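# Sort loose seals into bins by size with two arms

## Task

Put each loose seal into the bin that matches its size. A seal only counts if it stays in its bin by itself at the end, not because a gripper is holding it there. When finished, release everything and move both grippers away.

## Robot and tools

Robot: two arms, left_arm and right_arm, each ending in a two-finger gripper. All poses use one shared scene frame. The origin is on the table top midway between the arms, +z is up, +x points out over the table, and left_arm sits on the +y side. The names left and right refer to the arms only, not to sides of an image. A gripper's fingers point along its own +z axis and close along its own y axis. end_effector_position is the point between the finger pads, roughly 1 cm short of the fingertips. Reported hand positions can be slightly wrong, more so at long reach. Motions often stop a centimetre or more from the command, usually too low.

Row format (shared by execute_actions and move): one flat list of 16 numbers that covers both arms, even when only one arm moves. The order is left_arm x, y, z, qw, qx, qy, qz, opening, then right_arm x, y, z, qw, qx, qy, qz, opening. x, y, z are an absolute target position in metres for that gripper's end_effector_position, in the scene frame. qw, qx, qy, qz are an absolute target orientation quaternion with w first. Opening runs from -1 (closed) to +1 (fully open, 0.094 m). It is an absolute setting, not an offset. To hold an arm still, resend its exact pose and quaternion from the last result, plus the opening it should keep. Reusing a fixed quaternion avoids drift.

execute_actions(actions): a list of up to 15 actions, run in order. Each action is a table of up to 15 rows, and each row lasts one 1/30 s control step. A table with fewer rows repeats its last row until 15 steps have passed, so one action is 0.5 s. Each target must be within 0.6 m of that gripper's current position along each of the gripper's own axes. Otherwise that action is refused for both arms. If any action is malformed, or the first action fails this check against the last reported state, nothing runs. An empty list just returns the current state and images. Every control step clips the command to within 70 mm and 16 degrees of the measured pose. Distant targets therefore take several actions, and an arm only continues to its last clipped pose. When position and orientation conflict, position is served first.

move(target, speed, blocking): target is one 16-number row as above, giving absolute poses. Each gripper travels a straight line toward its pose, turning the shorter way, and both paths finish at the same time. A path lasts 0.5 to 10 s and is cut off at 10 s. speed is the top path speed in m/s, from 0.002 to 0.5 (default 0.25). Turning is limited to twice that value in rad/s. The opening is sent when the move starts. The paths do not avoid obstacles or the other arm. Grippers lag, can stray, and can overshoot the speed, especially with the arm nearly straight. A faster move, or a target set deeper past a contact, hits and presses harder. With blocking=false the result comes after 0.5 s while the arm keeps moving. Until a result shows the move has ended, further moves and execute_actions are refused, so use wait(0) or stop first. The result adds a move: line giving the ending (done, off_target, moving, held, fault) and the limits that acted, plus each gripper's distance from its pose. limits=paced means the pose was clipped. limits=held means a check blocked some steps, after which the arm may move very fast.

wait(seconds): 0 to 10 s. Arms keep their last command, and any running move continues. stop(): brakes the running move, which needs room to brake. The fingers keep moving. zoom_image(camera, region): enlarges region [x0, y0, x1, y1] in pixels, at most 504x504, from cam_head_left, cam_head_right, cam_left_wrist or cam_right_wrist. finished_scene(scene): ends scene 1 or 2 for good and reports success. Reply only with tool calls, because a reply without one ends everything.

Results: each has a state line for left_arm and right_arm (position and quaternion), Hand target lines (the pose the controller is currently driving toward), grip_measured (measured opening on the command scale), Joint positions (the last value is the opening in metres), and images from the four 504x504 cameras. A pose unreachable line means the clearance check altered or blocked that arm's command. FAULT lines mark an arm stop. MOTOR HOT appears from 85 °C, and at 100 °C the arm goes limp and drops (OVER-TEMPERATURE FAULT). Holding loads heats the motors, even while you are thinking.

Gripping: to hold a seal, command an opening about 0.03 below grip_measured. A smaller gap grips more lightly. Readings can be off by about 1 mm. Very thin parts get less force.

Avoid: knocking anything off the table (task fails), arm-to-arm collisions or pressing, drops, slips, slams and hard pushes. External tugs or pushes may disturb objects. The joints have limits, and the elbows cannot fully straighten. Finish by opening the grippers and lifting them clear.

Each tool is called after "Call:" in YAML: its name, and indented under it one key for each argument.

## Session

Call:
execute_actions:
  actions: []

Scene clock: 0.00 s.
left_arm: end_effector_position=(+0.1412, +0.0524, +0.2758) grip_measured=+1.000 end_effector_quat_wxyz=(+0.152, +0.962, +0.023, +0.227) | right_arm: end_effector_position=(+0.6285, -0.5281, +0.1449) grip_measured=+1.000 end_effector_quat_wxyz=(+0.239, +0.320, +0.705, +0.585)
Joint positions: left_arm=[-1.294  0.905  0.952 -1.154 -0.314  1.977  0.094] | right_arm=[-0.555  1.937  1.264  0.066 -1.212  1.033  0.094]
Joint velocities: left_arm=[-0.005  0.005 -0.002 -0.007 -0.037 -0.022  0.   ] | right_arm=[-0.024 -0.005 -0.002 -0.012  0.037 -0.022  0.   ]
Motor temperatures (°C, as the motors report them): left_arm=[26 27 27 24 23 23] | right_arm=[24 24 24 27 26 24]
Hand target (left_arm): +0.144, +0.046, +0.293; +0.169, +0.957, +0.026, +0.234
Hand target (right_arm): +0.635, -0.532, +0.155; +0.249, +0.312, +0.706, +0.584

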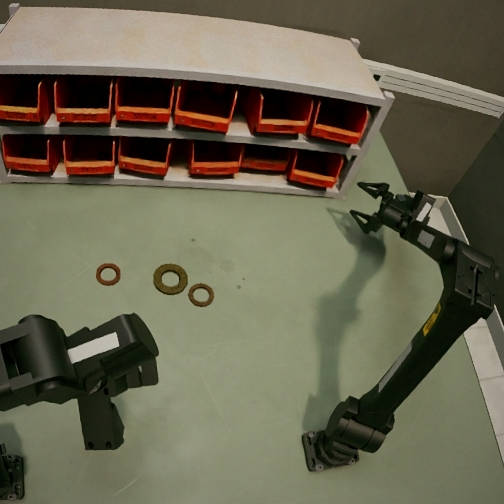

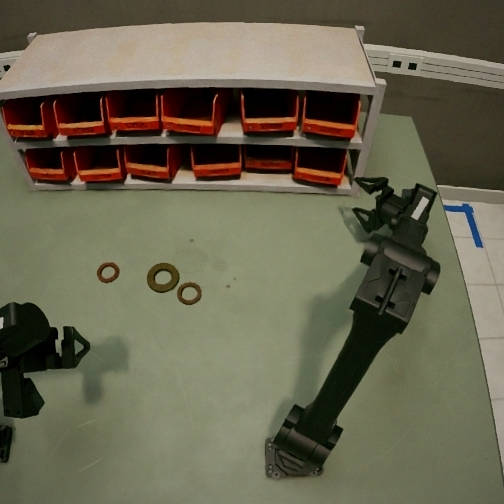

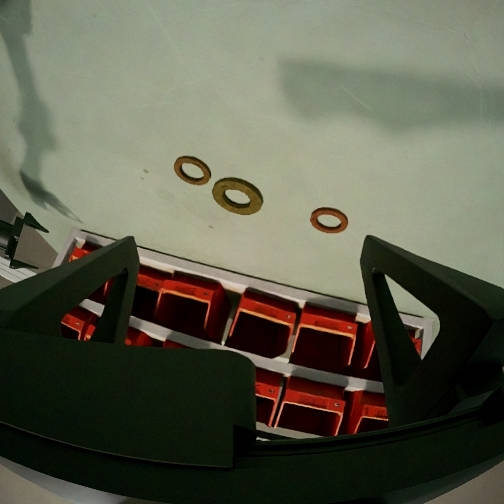

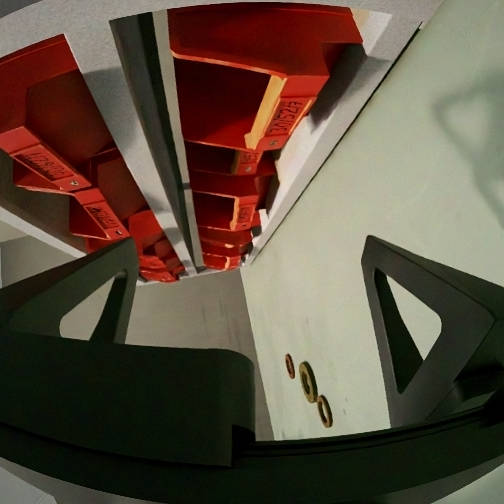

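Call:
move:
  target: [0.3,0.2,0.24,0,0.707,0.707,0,1,0.47,-0.3,0.25,0.707,0,0.707,0,1]
  speed: 0.4

Call:
move:
  target: [0.47,0.17,0.27,0.707,0,0.707,0,1,0.435,-0.09,0.075,0.342,0,0.94,0,0.8]
  speed: 0.4

Scene clock: 4.30 s.
left_arm: end_effector_position=(+0.2890, +0.2066, +0.2158) grip_measured=+1.000 end_effector_quat_wxyz=(-0.023, +0.715, +0.699, +0.003) | right_arm: end_effector_position=(+0.4760, -0.2922, +0.2472) grip_measured=+1.000 end_effector_quat_wxyz=(+0.700, +0.001, +0.714, +0.006)
Joint positions: left_arm=[-0.506  1.274  1.14  -1.477 -0.024  1.189  0.094] | right_arm=[0.169 1.213 0.476 0.716 0.203 0.015 0.094]
Joint velocities: left_arm=[-0.015 -0.005 -0.017 -0.002 -0.007 -0.051  0.   ] | right_arm=[-0.005 -0.005 -0.017  0.007 -0.007 -0.007  0.   ]
Motor temperatures (°C, as the motors report them): left_arm=[26 27 28 24 23 23] | right_arm=[24 25 25 27 26 24]
Hand target (left_arm): +0.304, +0.201, +0.237; -0.003, +0.709, +0.705, +0.010
Hand target (right_arm): +0.474, -0.293, +0.254; +0.709, +0.000, +0.706, +0.003
Off the commanded pose (left_arm): 0.027 m, 3 deg.
Off the commanded pose (right_arm): 0.010 m, 1 deg.
move: off_target (left_arm)

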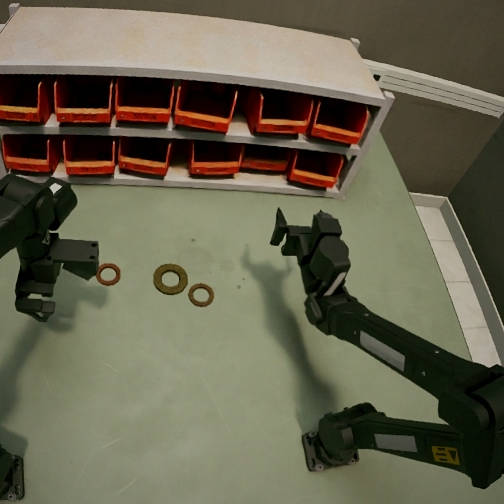

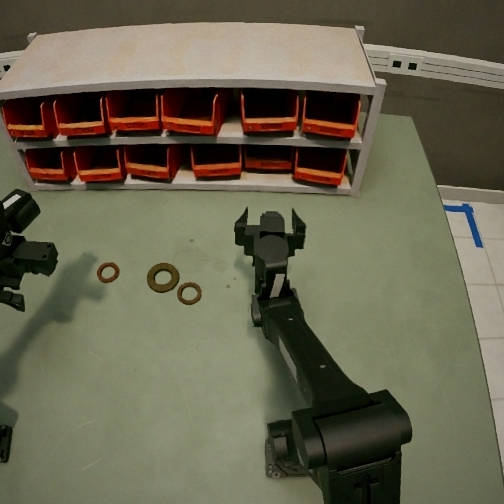

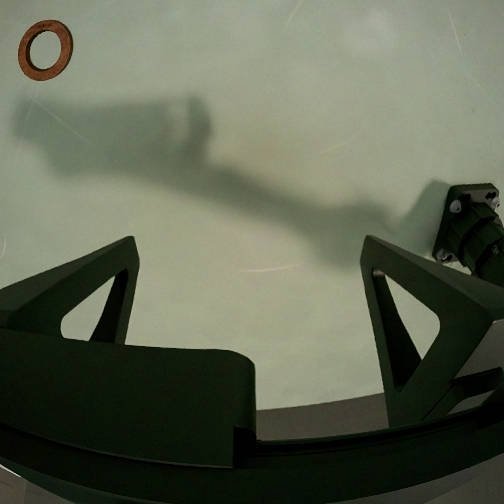

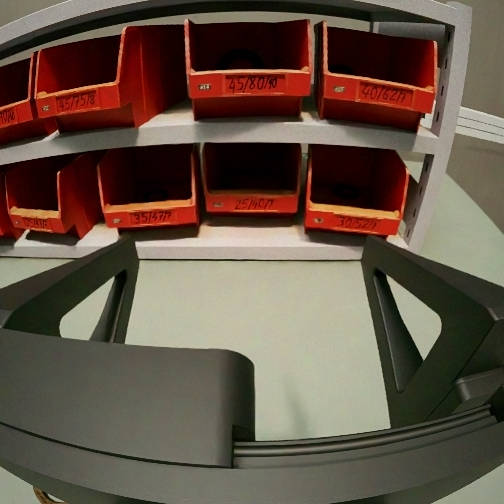

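Scene clock: 7.57 s.
left_arm: end_effector_position=(+0.4639, +0.1733, +0.2673) grip_measured=+1.000 end_effector_quat_wxyz=(+0.696, +0.001, +0.718, +0.015) | right_arm: end_effector_position=(+0.4238, -0.1007, +0.0592) grip_measured=+0.801 end_effector_quat_wxyz=(+0.330, +0.003, +0.944, -0.009)
Joint positions: left_arm=[-0.584  1.312  0.638  0.638 -0.502  0.005  0.094] | right_arm=[ 0.65   1.558  0.834 -0.309  0.424  0.579  0.085]
Joint velocities: left_arm=[-0.015 -0.005 -0.012  0.002  0.007 -0.066  0.   ] | right_arm=[-0.015  0.005 -0.002 -0.002  0.037 -0.051  0.001]
Motor temperatures (°C, as the motors report them): left_arm=[26 27 28 24 23 23] | right_arm=[24 25 25 27 26 24]
Hand target (left_arm): +0.466, +0.168, +0.275; +0.705, -0.008, +0.709, +0.003
Hand target (right_arm): +0.436, -0.086, +0.071; +0.338, +0.007, +0.941, +0.002
Off the commanded pose (left_arm): 0.007 m, 2 deg.
Off the commanded pose (right_arm): 0.022 m, 2 deg.
move: off_target (right_arm)

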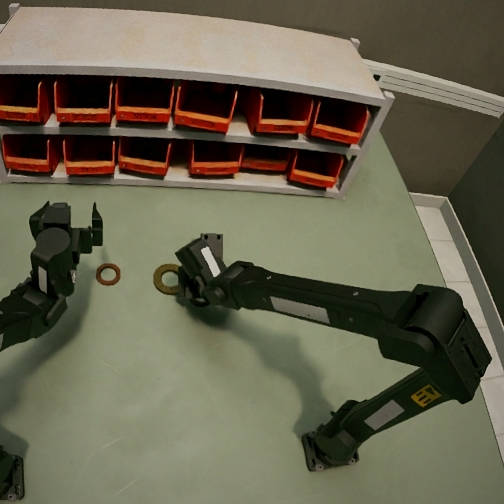

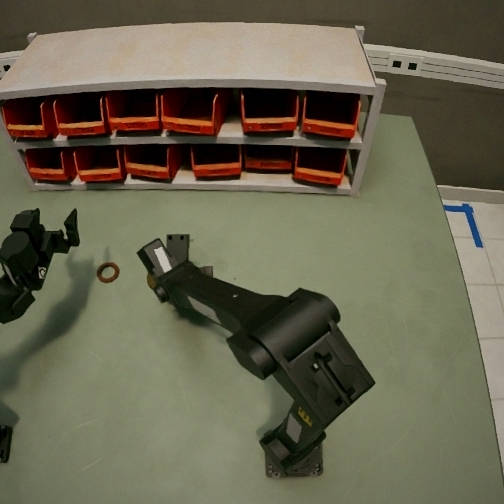

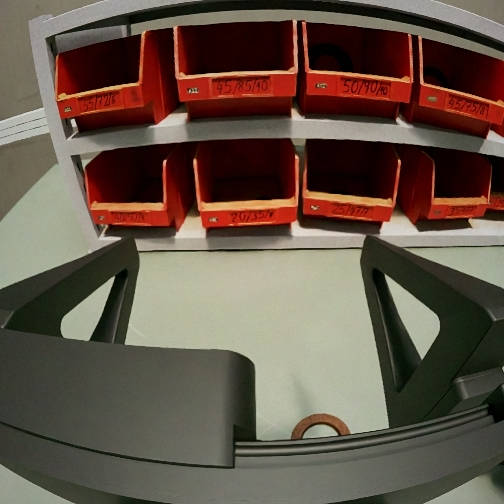

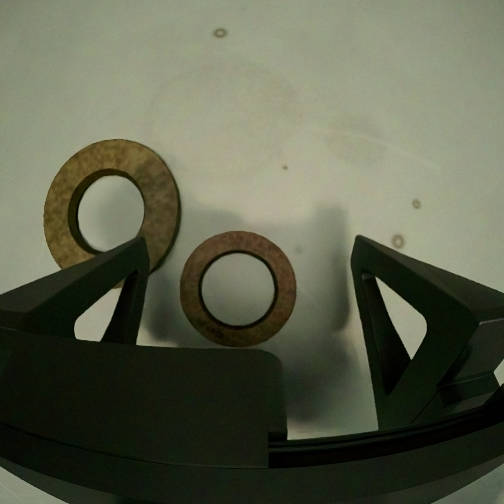

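Call:
zoom_image:
  camera: "cam_right_wrist"
  region: [30, 125, 200, 295]

Call:
move:
  target: [0.47,0.17,0.27,0.707,0,0.707,0,1,0.41,-0.123,0.03,0.342,0,0.94,0,-0.4]
  speed: 0.08

Region (30, 125, 200, 295) of cam_right_wrist's 504x504 image, scaled by 2.965, with more detail than that image has.

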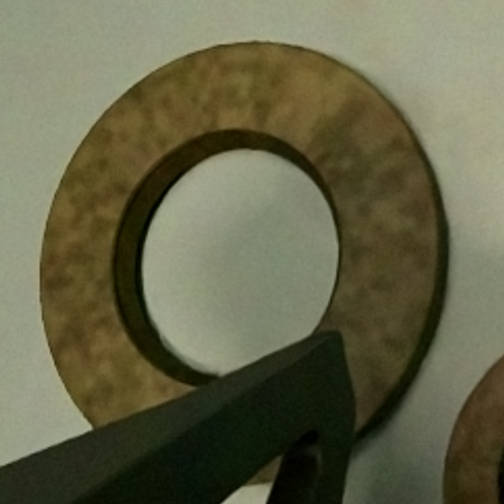

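Scene clock: 9.70 s.
left_arm: end_effector_position=(+0.4653, +0.1684, +0.2689) grip_measured=+1.000 end_effector_quat_wxyz=(+0.702, +0.006, +0.712, +0.002) | right_arm: end_effector_position=(+0.4057, -0.1229, +0.0291) grip_measured=-0.399 end_effector_quat_wxyz=(+0.337, -0.000, +0.941, -0.003)
Joint positions: left_arm=[-0.584  1.322  0.638  0.667 -0.477  0.003  0.094] | right_arm=[ 0.634  1.558  0.712 -0.158  0.413  0.552  0.028]
Joint velocities: left_arm=[-0.015 -0.005 -0.012  0.017 -0.007 -0.007  0.   ] | right_arm=[ 0.005 -0.005 -0.002  0.002  0.051 -0.051  0.   ]
Motor temperatures (°C, as the motors report them): left_arm=[26 27 28 24 23 23] | right_arm=[24 25 26 27 26 24]
Hand target (left_arm): +0.470, +0.170, +0.270; +0.707, -0.000, +0.707, -0.000
Hand target (right_arm): +0.410, -0.123, +0.030; +0.342, -0.000, +0.940, -0.000
Off the commanded pose (left_arm): 0.005 m, 1 deg.
Off the commanded pose (right_arm): 0.004 m, 1 deg.
move: done

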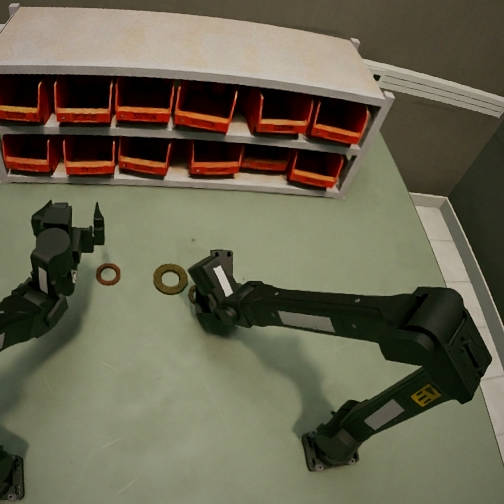

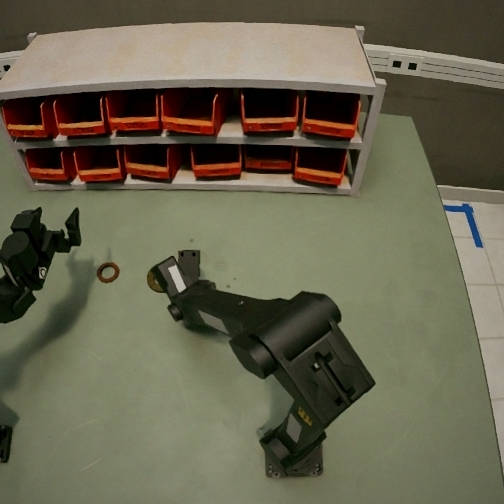

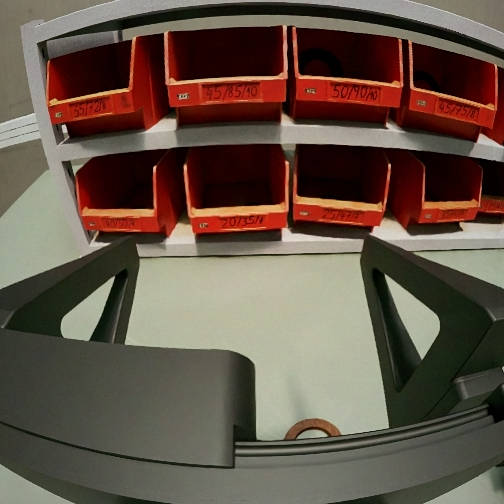

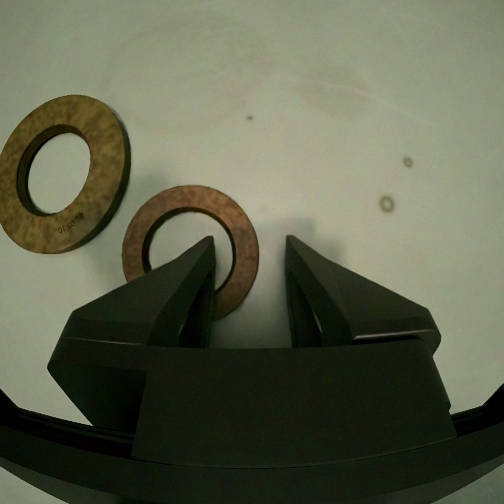

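Call:
zoom_image:
  camera: "cam_right_wrist"
  region: [30, 170, 130, 270]

Call:
move:
  target: [0.47,0.17,0.27,0.707,0,0.707,0,1,0.416,-0.119,0.005,0.342,0,0.94,0,-0.4]
  speed: 0.05

Call:
move:
  target: [0.47,0.17,0.27,0.707,0,0.707,0,1,0.416,-0.119,0.005,0.342,0,0.94,0,-0.81]

Region (30, 170, 130, 270) of cam_right_wrist's 504x504 image, scaled by 5.040, with more detail than that image has.

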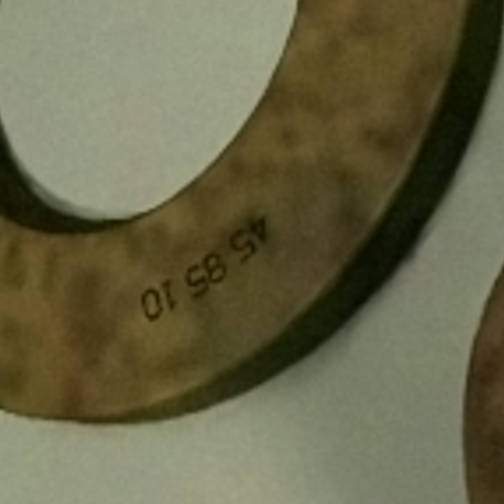

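Scene clock: 12.50 s.
left_arm: end_effector_position=(+0.4653, +0.1684, +0.2690) grip_measured=+1.000 end_effector_quat_wxyz=(+0.702, +0.006, +0.712, +0.002) | right_arm: end_effector_position=(+0.4138, -0.1167, +0.0147) grip_measured=-0.399 end_effector_quat_wxyz=(+0.347, +0.002, +0.938, +0.005)
Joint positions: left_arm=[-0.584  1.322  0.638  0.668 -0.477  0.003  0.094] | right_arm=[ 0.633  1.614  0.712 -0.074  0.412  0.55   0.028]
Joint velocities: left_arm=[-0.005 -0.005 -0.022 -0.002  0.007  0.022  0.   ] | right_arm=[-0.015 -0.005 -0.012 -0.012 -0.022  0.007 -0.   ]
Motor temperatures (°C, as the motors report them): left_arm=[26 27 28 25 23 23] | right_arm=[24 25 26 27 26 24]
Hand target (left_arm): +0.470, +0.170, +0.270; +0.707, +0.000, +0.707, +0.000
Hand target (right_arm): +0.416, -0.119, +0.005; +0.342, -0.000, +0.940, +0.000
Off the commanded pose (left_arm): 0.005 m, 1 deg.
Off the commanded pose (right_arm): 0.010 m, 1 deg.
move: done

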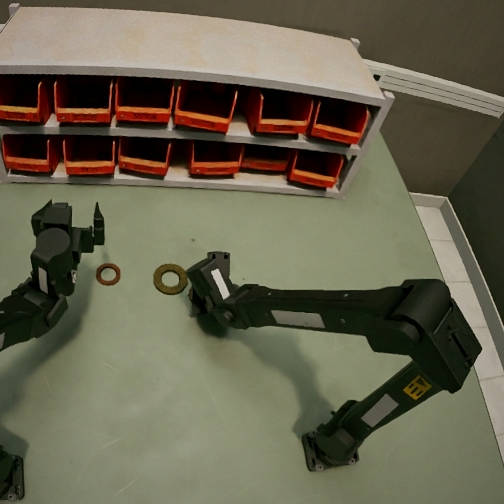

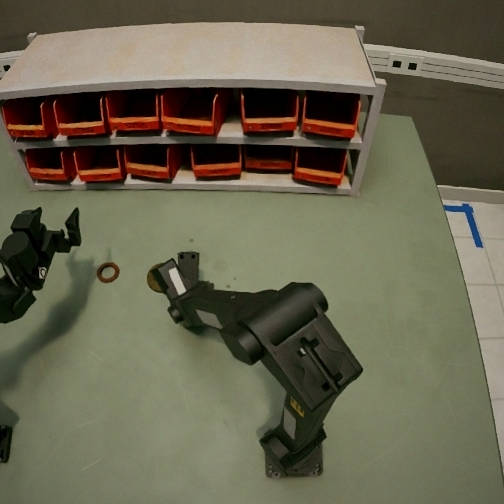

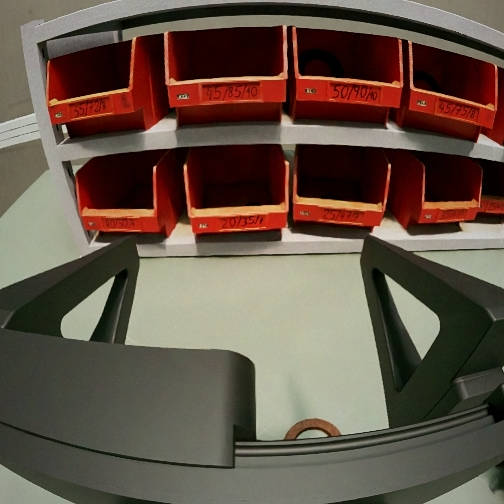

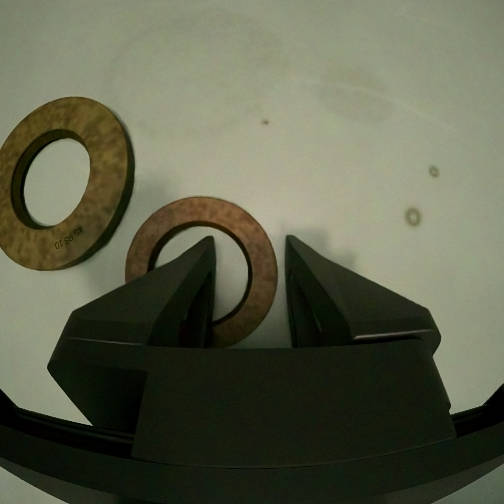

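Scene clock: 13.20 s.
left_arm: end_effector_position=(+0.4653, +0.1684, +0.2690) grip_measured=+1.000 end_effector_quat_wxyz=(+0.702, +0.006, +0.712, +0.002) | right_arm: end_effector_position=(+0.4137, -0.1168, +0.0145) grip_measured=-0.793 end_effector_quat_wxyz=(+0.347, +0.002, +0.938, +0.005)
Joint positions: left_arm=[-0.584  1.322  0.638  0.668 -0.477  0.003  0.094] | right_arm=[ 0.633  1.614  0.712 -0.074  0.413  0.55   0.01 ]
Joint velocities: left_arm=[ 0.005 -0.005 -0.007  0.002  0.007 -0.037  0.   ] | right_arm=[ 0.005 -0.015  0.017  0.002  0.022  0.007 -0.001]
Motor temperatures (°C, as the motors report them): left_arm=[26 27 29 25 23 23] | right_arm=[24 25 26 27 26 24]
Hand target (left_arm): +0.470, +0.170, +0.270; +0.707, +0.000, +0.707, +0.000
Hand target (right_arm): +0.416, -0.119, +0.005; +0.342, +0.000, +0.940, -0.000
Off the commanded pose (left_arm): 0.005 m, 1 deg.
Off the commanded pose (right_arm): 0.010 m, 1 deg.
move: done

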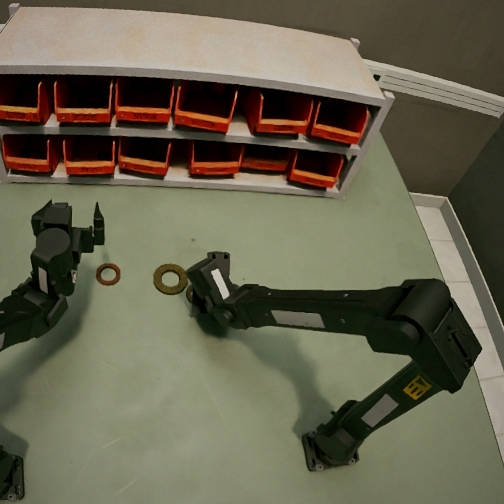

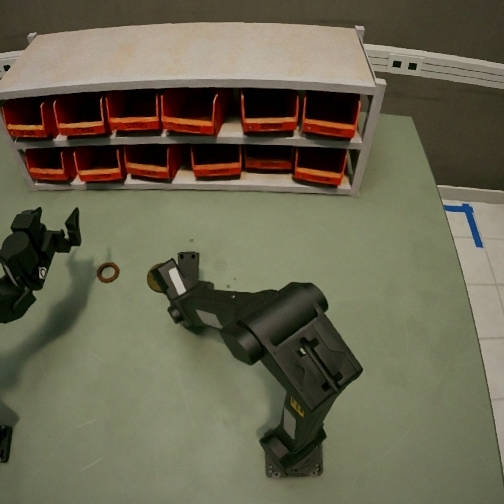

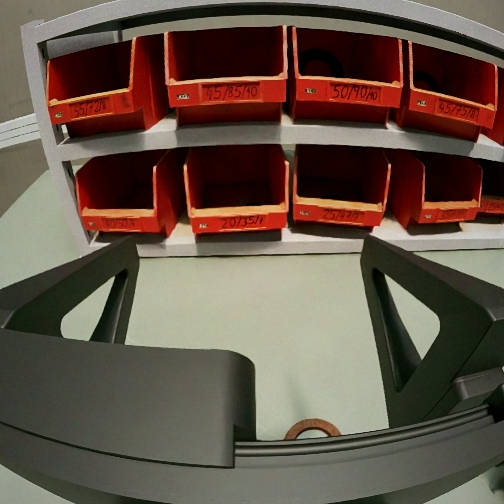

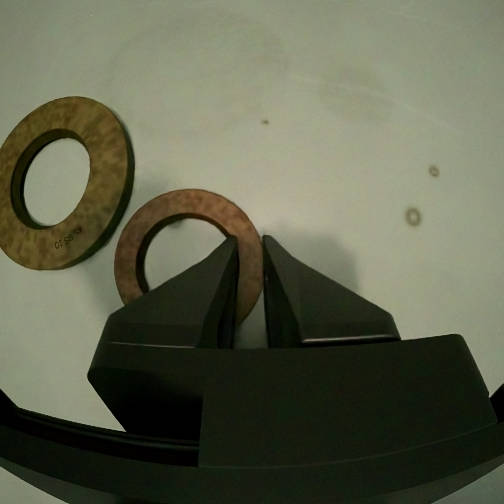

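Call:
move:
  target: [0.47,0.15,0.22,0.6,0,0.8,0,-0.15,0.43,-0.115,0.08,0.342,0,0.94,0,-0.83]
  speed: 0.2

Call:
move:
  target: [0.465,-0.033,0.075,0.342,0,0.94,0,-0.15,0.68,-0.455,0.36,0.63,0,0.777,0,-0.83]
  speed: 0.3

Scene clock: 15.63 s.
left_arm: end_effector_position=(+0.4543, +0.1636, +0.1991) grip_measured=-0.148 end_effector_quat_wxyz=(+0.589, +0.009, +0.808, +0.014) | right_arm: end_effector_position=(+0.4144, -0.1234, +0.0614) grip_measured=-0.797 end_effector_quat_wxyz=(+0.328, -0.004, +0.945, -0.010)
Joint positions: left_arm=[-0.606  1.328  0.66   0.313 -0.49  -0.137  0.04 ] | right_arm=[ 0.619  1.502  0.776 -0.296  0.405  0.536  0.01 ]
Joint velocities: left_arm=[-0.005  0.005 -0.017 -0.007  0.022 -0.007  0.001] | right_arm=[ 0.005  0.005 -0.002 -0.012 -0.007 -0.007 -0.001]
Motor temperatures (°C, as the motors report them): left_arm=[26 27 29 25 23 23] | right_arm=[24 25 26 27 26 24]
Hand target (left_arm): +0.469, +0.150, +0.221; +0.601, +0.001, +0.800, +0.000
Hand target (right_arm): +0.429, -0.116, +0.081; +0.342, +0.000, +0.940, -0.000
Off the commanded pose (left_arm): 0.030 m, 3 deg.
Off the commanded pose (right_arm): 0.026 m, 2 deg.
move: off_target (left_arm, right_arm)

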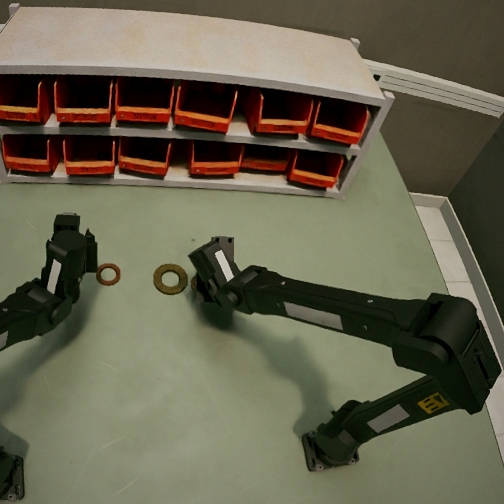

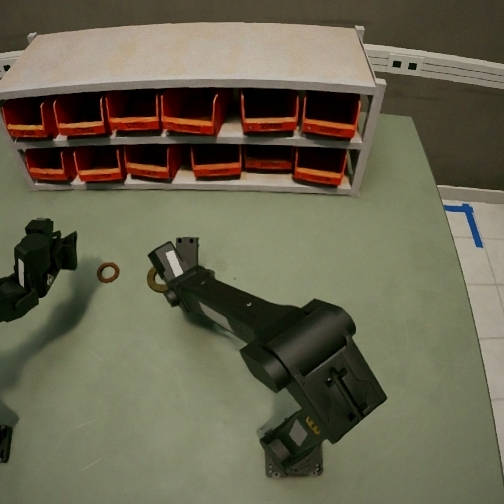

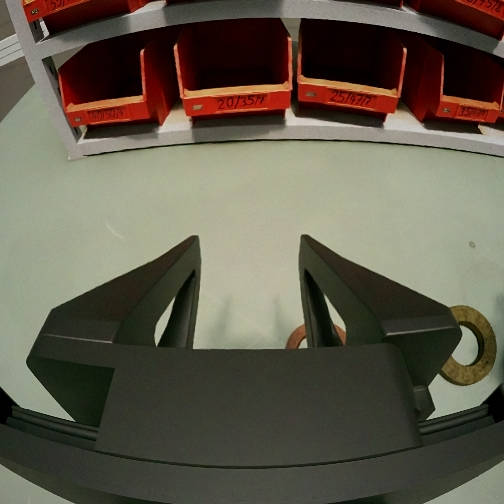

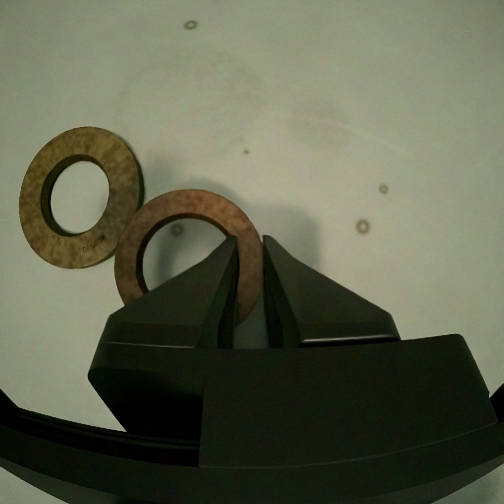

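Scene clock: 17.83 s.
left_arm: end_effector_position=(+0.4499, -0.0184, +0.0579) grip_measured=-0.148 end_effector_quat_wxyz=(+0.331, +0.012, +0.944, +0.012) | right_arm: end_effector_position=(+0.6594, -0.4650, +0.3351) grip_measured=-0.797 end_effector_quat_wxyz=(+0.611, +0.002, +0.791, +0.003)
Joint positions: left_arm=[-0.87   1.8    1.163 -0.422 -0.46  -0.621  0.04 ] | right_arm=[-0.256  1.513  1.208  0.044 -0.21  -0.048  0.01 ]
Joint velocities: left_arm=[ 0.005  0.005  0.002  0.002 -0.037  0.022 -0.001] | right_arm=[-0.015 -0.005  0.012 -0.017  0.081  0.022  0.   ]
Motor temperatures (°C, as the motors report them): left_arm=[26 27 29 25 23 23] | right_arm=[24 25 26 27 26 24]
Hand target (left_arm): +0.463, -0.036, +0.074; +0.342, +0.002, +0.940, -0.004
Hand target (right_arm): +0.674, -0.464, +0.362; +0.633, -0.008, +0.774, -0.001
Off the commanded pose (left_arm): 0.027 m, 2 deg.
Off the commanded pose (right_arm): 0.034 m, 3 deg.
move: off_target (left_arm, right_arm)

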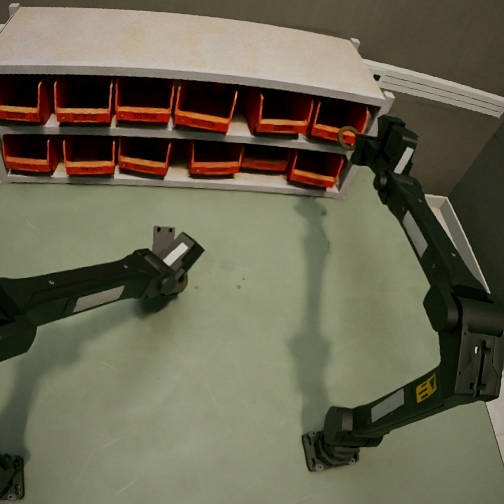

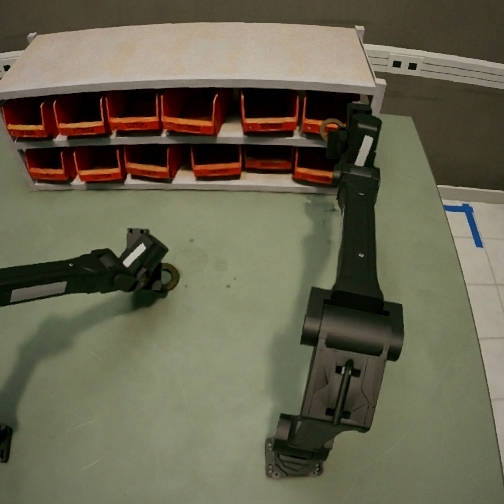

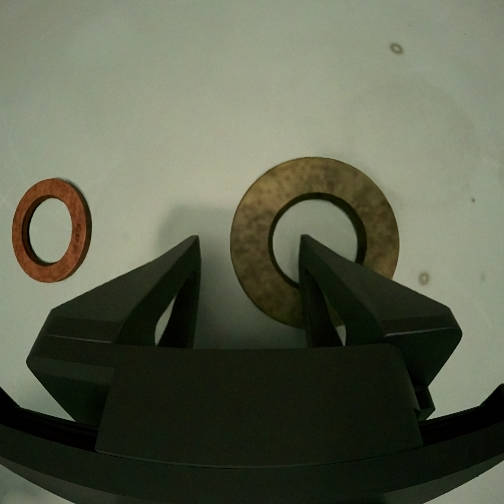

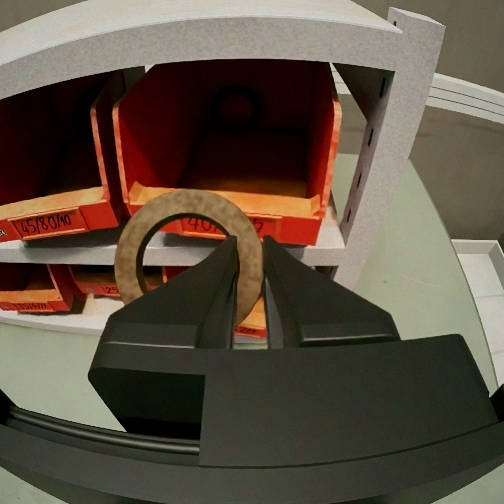

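Call:
move:
  target: [0.465,-0.021,0.015,0.342,0,0.94,0,-0.15,0.805,-0.455,0.357,0.63,0,0.777,0,-0.83]
  speed: 0.12

Scene clock: 20.07 s.
left_arm: end_effector_position=(+0.4624, -0.0269, +0.0281) grip_measured=-0.148 end_effector_quat_wxyz=(+0.345, +0.003, +0.939, -0.003) | right_arm: end_effector_position=(+0.7901, -0.4584, +0.3295) grip_measured=-0.797 end_effector_quat_wxyz=(+0.615, -0.000, +0.789, -0.000)
Joint positions: left_arm=[-0.865  1.872  1.158 -0.3   -0.458 -0.623  0.04 ] | right_arm=[-0.201  1.837  1.605 -0.018 -0.155 -0.04   0.01 ]
Joint velocities: left_arm=[-0.005 -0.005 -0.027 -0.017 -0.007  0.022 -0.   ] | right_arm=[-0.015  0.005 -0.007 -0.012 -0.037  0.051 -0.001]
Motor temperatures (°C, as the motors report them): left_arm=[26 28 29 25 23 23] | right_arm=[24 25 27 27 26 24]
Hand target (left_arm): +0.465, -0.022, +0.015; +0.342, +0.000, +0.940, +0.000
Hand target (right_arm): +0.802, -0.456, +0.355; +0.630, -0.000, +0.776, +0.000
Off the commanded pose (left_arm): 0.015 m, 1 deg.
Off the commanded pose (right_arm): 0.031 m, 2 deg.
move: off_target (left_arm, right_arm)

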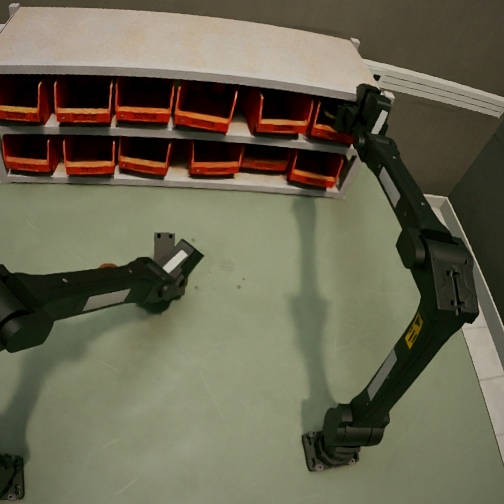

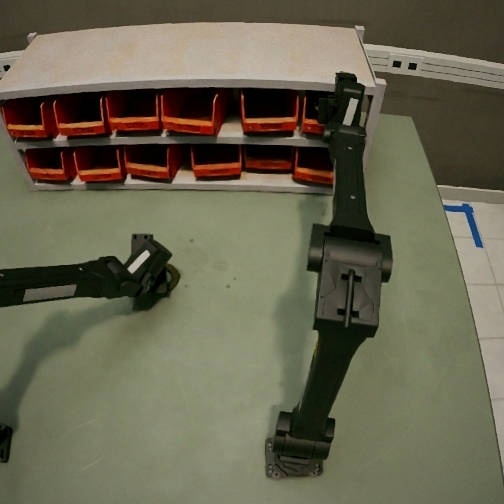

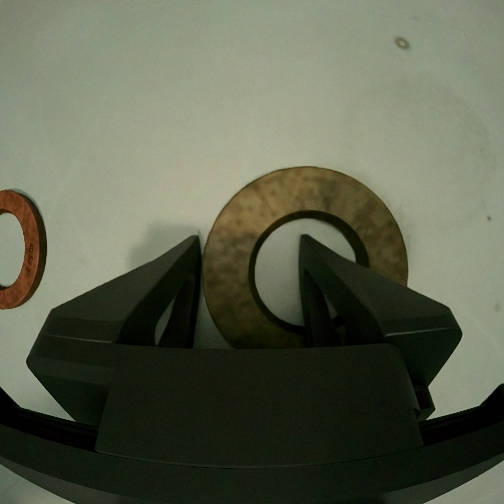

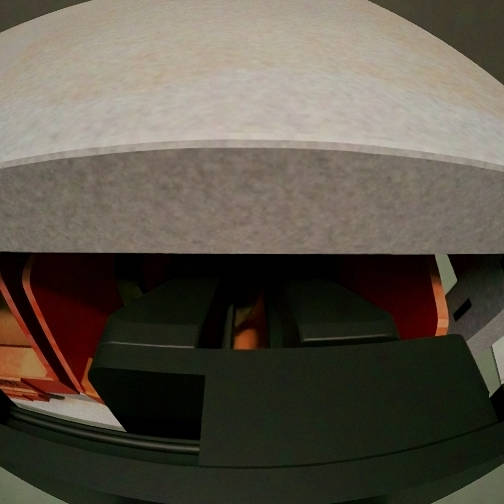

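Call:
execute_actions:
  actions:
    - [[0.465,-0.01,0.015,0.342,0,0.94,0,-0.15,0.802,-0.455,0.325,0.63,0,0.777,0,-0.83]]
    - [[0.465,-0.01,0.008,0.342,0,0.94,0,-0.35,0.802,-0.455,0.325,0.63,0,0.777,0,-0.62]]
    - [[0.465,-0.01,0.008,0.342,0,0.94,0,-0.63,0.802,-0.455,0.325,0.63,0,0.777,0,-0.62]]

Call:
move:
  target: [0.475,-0.025,0.09,0.342,0,0.94,0,-0.63,0.66,-0.455,0.34,0.63,0,0.777,0,-0.62]
  speed: 0.2

Scene clock: 23.63 s.
left_arm: end_effector_position=(+0.4677, -0.0218, +0.0266) grip_measured=-0.593 end_effector_quat_wxyz=(+0.353, -0.002, +0.936, -0.011) | right_arm: end_effector_position=(+0.7945, -0.4595, +0.3322) grip_measured=-0.621 end_effector_quat_wxyz=(+0.628, -0.001, +0.779, -0.003)
Joint positions: left_arm=[-0.851  1.871  1.141 -0.257 -0.451 -0.615  0.019] | right_arm=[-0.201  1.847  1.605  0.026 -0.153 -0.039  0.018]
Joint velocities: left_arm=[-0.015 -0.005 -0.012 -0.012  0.007 -0.007  0.001] | right_arm=[-0.024 -0.005 -0.012 -0.012  0.022 -0.051 -0.001]
Motor temperatures (°C, as the motors report them): left_arm=[26 28 29 25 23 23] | right_arm=[24 25 27 27 26 24]
Hand target (left_arm): +0.465, -0.010, +0.008; +0.342, +0.000, +0.940, +0.000
Hand target (right_arm): +0.802, -0.455, +0.325; +0.630, -0.000, +0.777, +0.000
Off the commanded pose (left_arm): 0.022 m, 2 deg.
Off the commanded pose (right_arm): 0.011 m, 0 deg.

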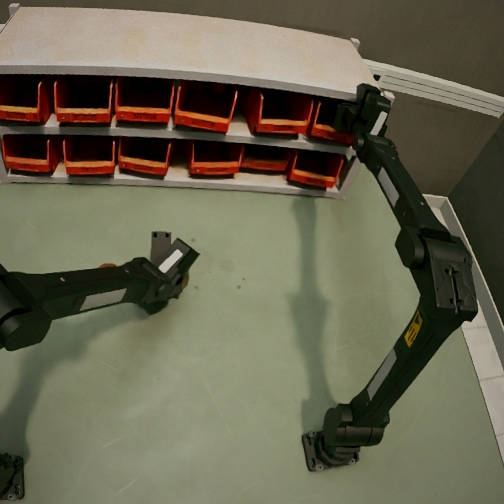

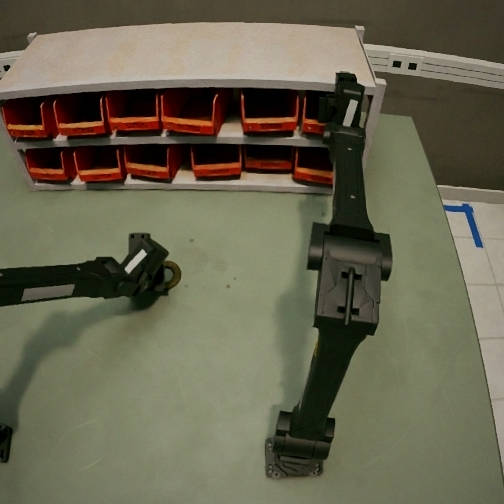

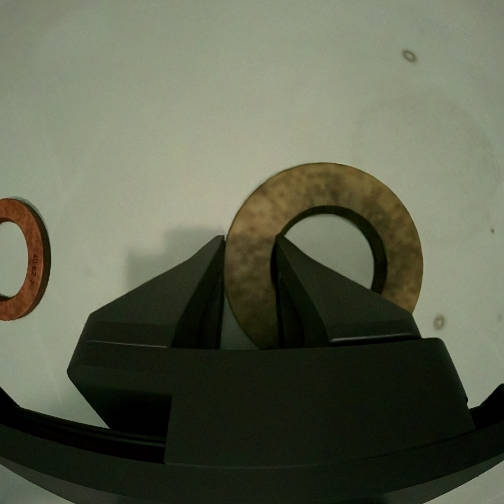

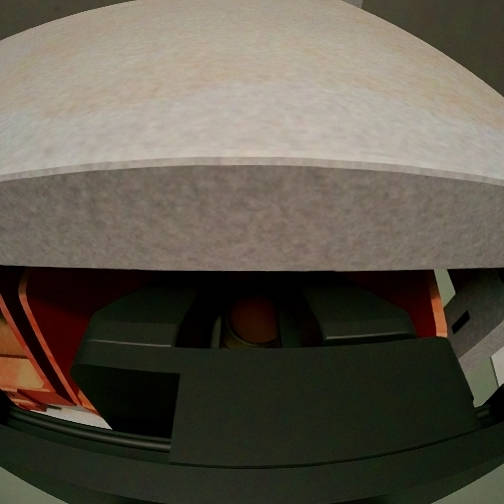

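Scene clock: 24.80 s.
left_arm: end_effector_position=(+0.4524, -0.0074, +0.0434) grip_measured=-0.593 end_effector_quat_wxyz=(+0.311, +0.010, +0.950, +0.027) | right_arm: end_effector_position=(+0.6597, -0.4504, +0.3402) grip_measured=-0.621 end_effector_quat_wxyz=(+0.625, +0.000, +0.781, +0.001)
Joint positions: left_arm=[-0.851  1.825  1.173 -0.455 -0.451 -0.619  0.019] | right_arm=[-0.227  1.504  1.189  0.09  -0.184 -0.039  0.018]
Joint velocities: left_arm=[ 0.005  0.005  0.007 -0.012 -0.066 -0.022 -0.001] | right_arm=[ 0.005 -0.005  0.002  0.002 -0.139 -0.066 -0.   ]
Motor temperatures (°C, as the motors report them): left_arm=[26 28 29 25 23 23] | right_arm=[24 25 27 27 26 24]
Hand target (left_arm): +0.472, -0.022, +0.091; +0.342, +0.000, +0.940, +0.000
Hand target (right_arm): +0.661, -0.454, +0.342; +0.630, -0.000, +0.777, -0.000
Off the commanded pose (left_arm): 0.055 m, 5 deg.
Off the commanded pose (right_arm): 0.005 m, 1 deg.
move: off_target (left_arm)

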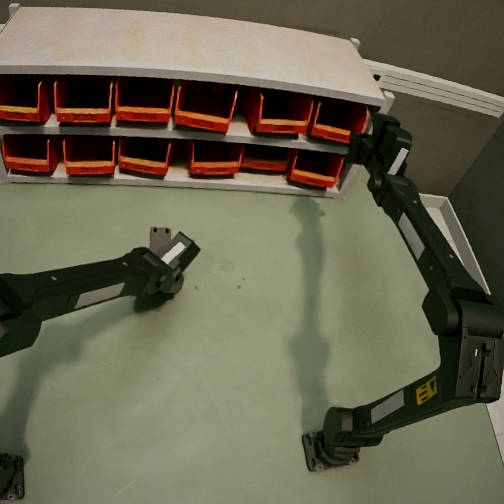

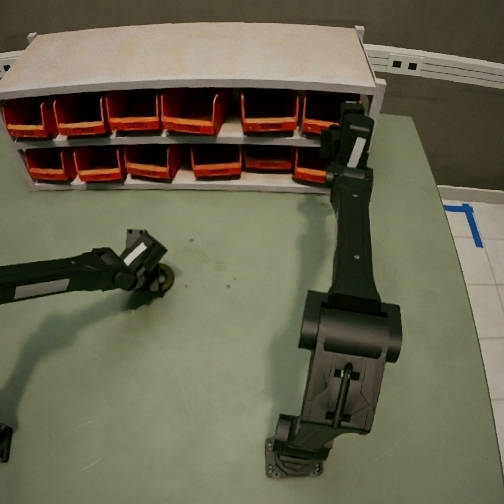

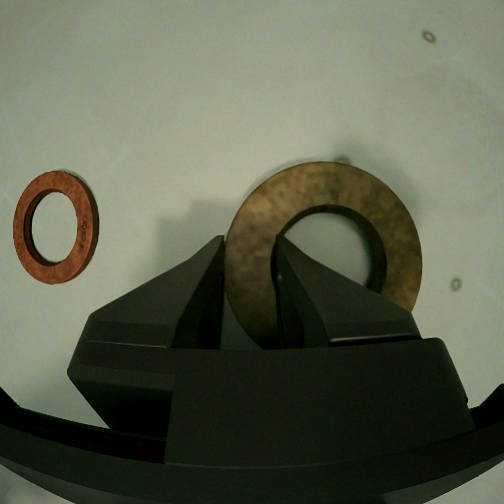

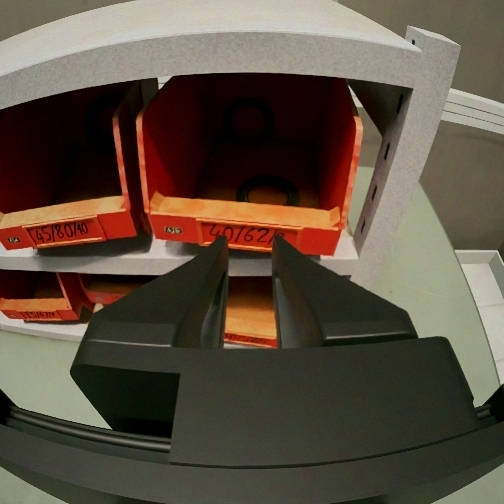

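Call:
zoom_image:
  camera: "cam_left_wrist"
  region: [0, 160, 130, 290]

Call:
move:
  target: [0.69,0.205,0.385,0.64,0,0.768,0,-0.63,0.47,0.0,0.1,0.342,0,0.94,0,-0.4]
  speed: 0.3

Region (0, 160, 130, 290) of cam_left_wrist's 504x504 image, scaled by 3.877, with more detail than that image has.

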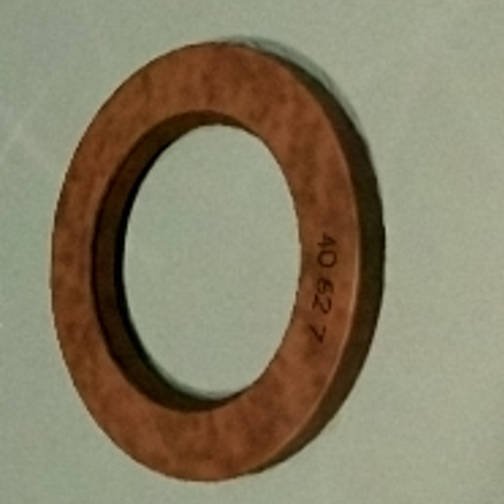

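Scene clock: 30.40 s.
left_arm: end_effector_position=(+0.6724, +0.2044, +0.3615) grip_measured=-0.593 end_effector_quat_wxyz=(+0.625, +0.001, +0.781, +0.005) | right_arm: end_effector_position=(+0.4581, -0.0003, +0.0819) grip_measured=-0.401 end_effector_quat_wxyz=(+0.326, -0.004, +0.945, -0.005)
Joint positions: left_arm=[-0.349  1.618  1.381  0.009 -0.247 -0.047  0.019] | right_arm=[ 0.756  1.728  1.141 -0.487  0.462  0.669  0.028]
Joint velocities: left_arm=[ 0.005  0.005  0.007 -0.007 -0.022  0.007  0.   ] | right_arm=[-0.024  0.015  0.007  0.007  0.051 -0.11  -0.   ]
Motor temperatures (°C, as the motors report them): left_arm=[26 28 30 25 23 23] | right_arm=[24 25 28 27 26 24]
Hand target (left_arm): +0.684, +0.208, +0.389; +0.641, -0.000, +0.768, +0.006
Hand target (right_arm): +0.473, +0.008, +0.097; +0.337, +0.007, +0.941, +0.004
Off the commanded pose (left_arm): 0.029 m, 2 deg.
Off the commanded pose (right_arm): 0.022 m, 2 deg.
move: off_target (left_arm, right_arm); limits=paced

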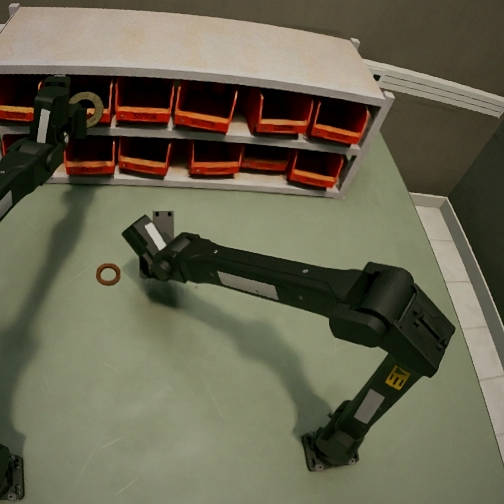

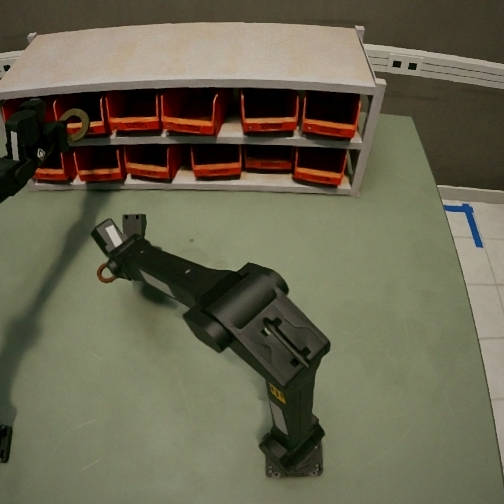

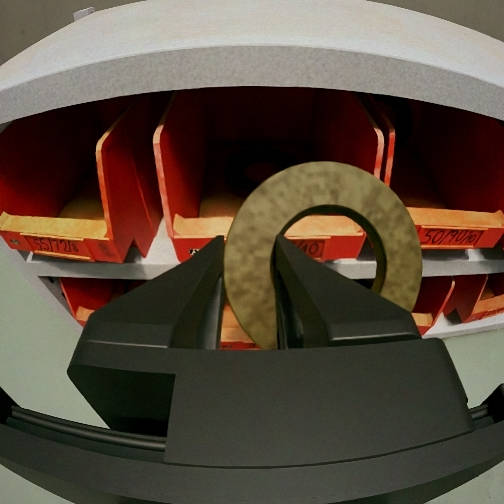

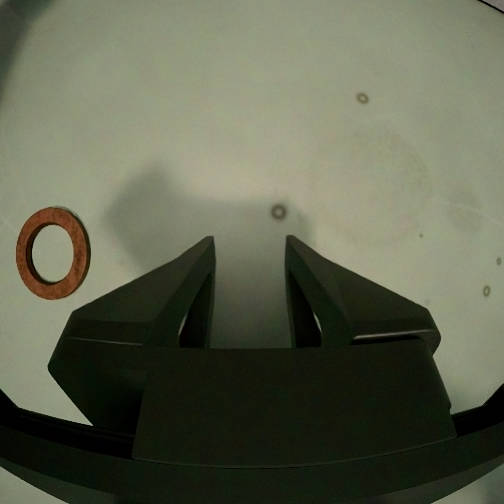

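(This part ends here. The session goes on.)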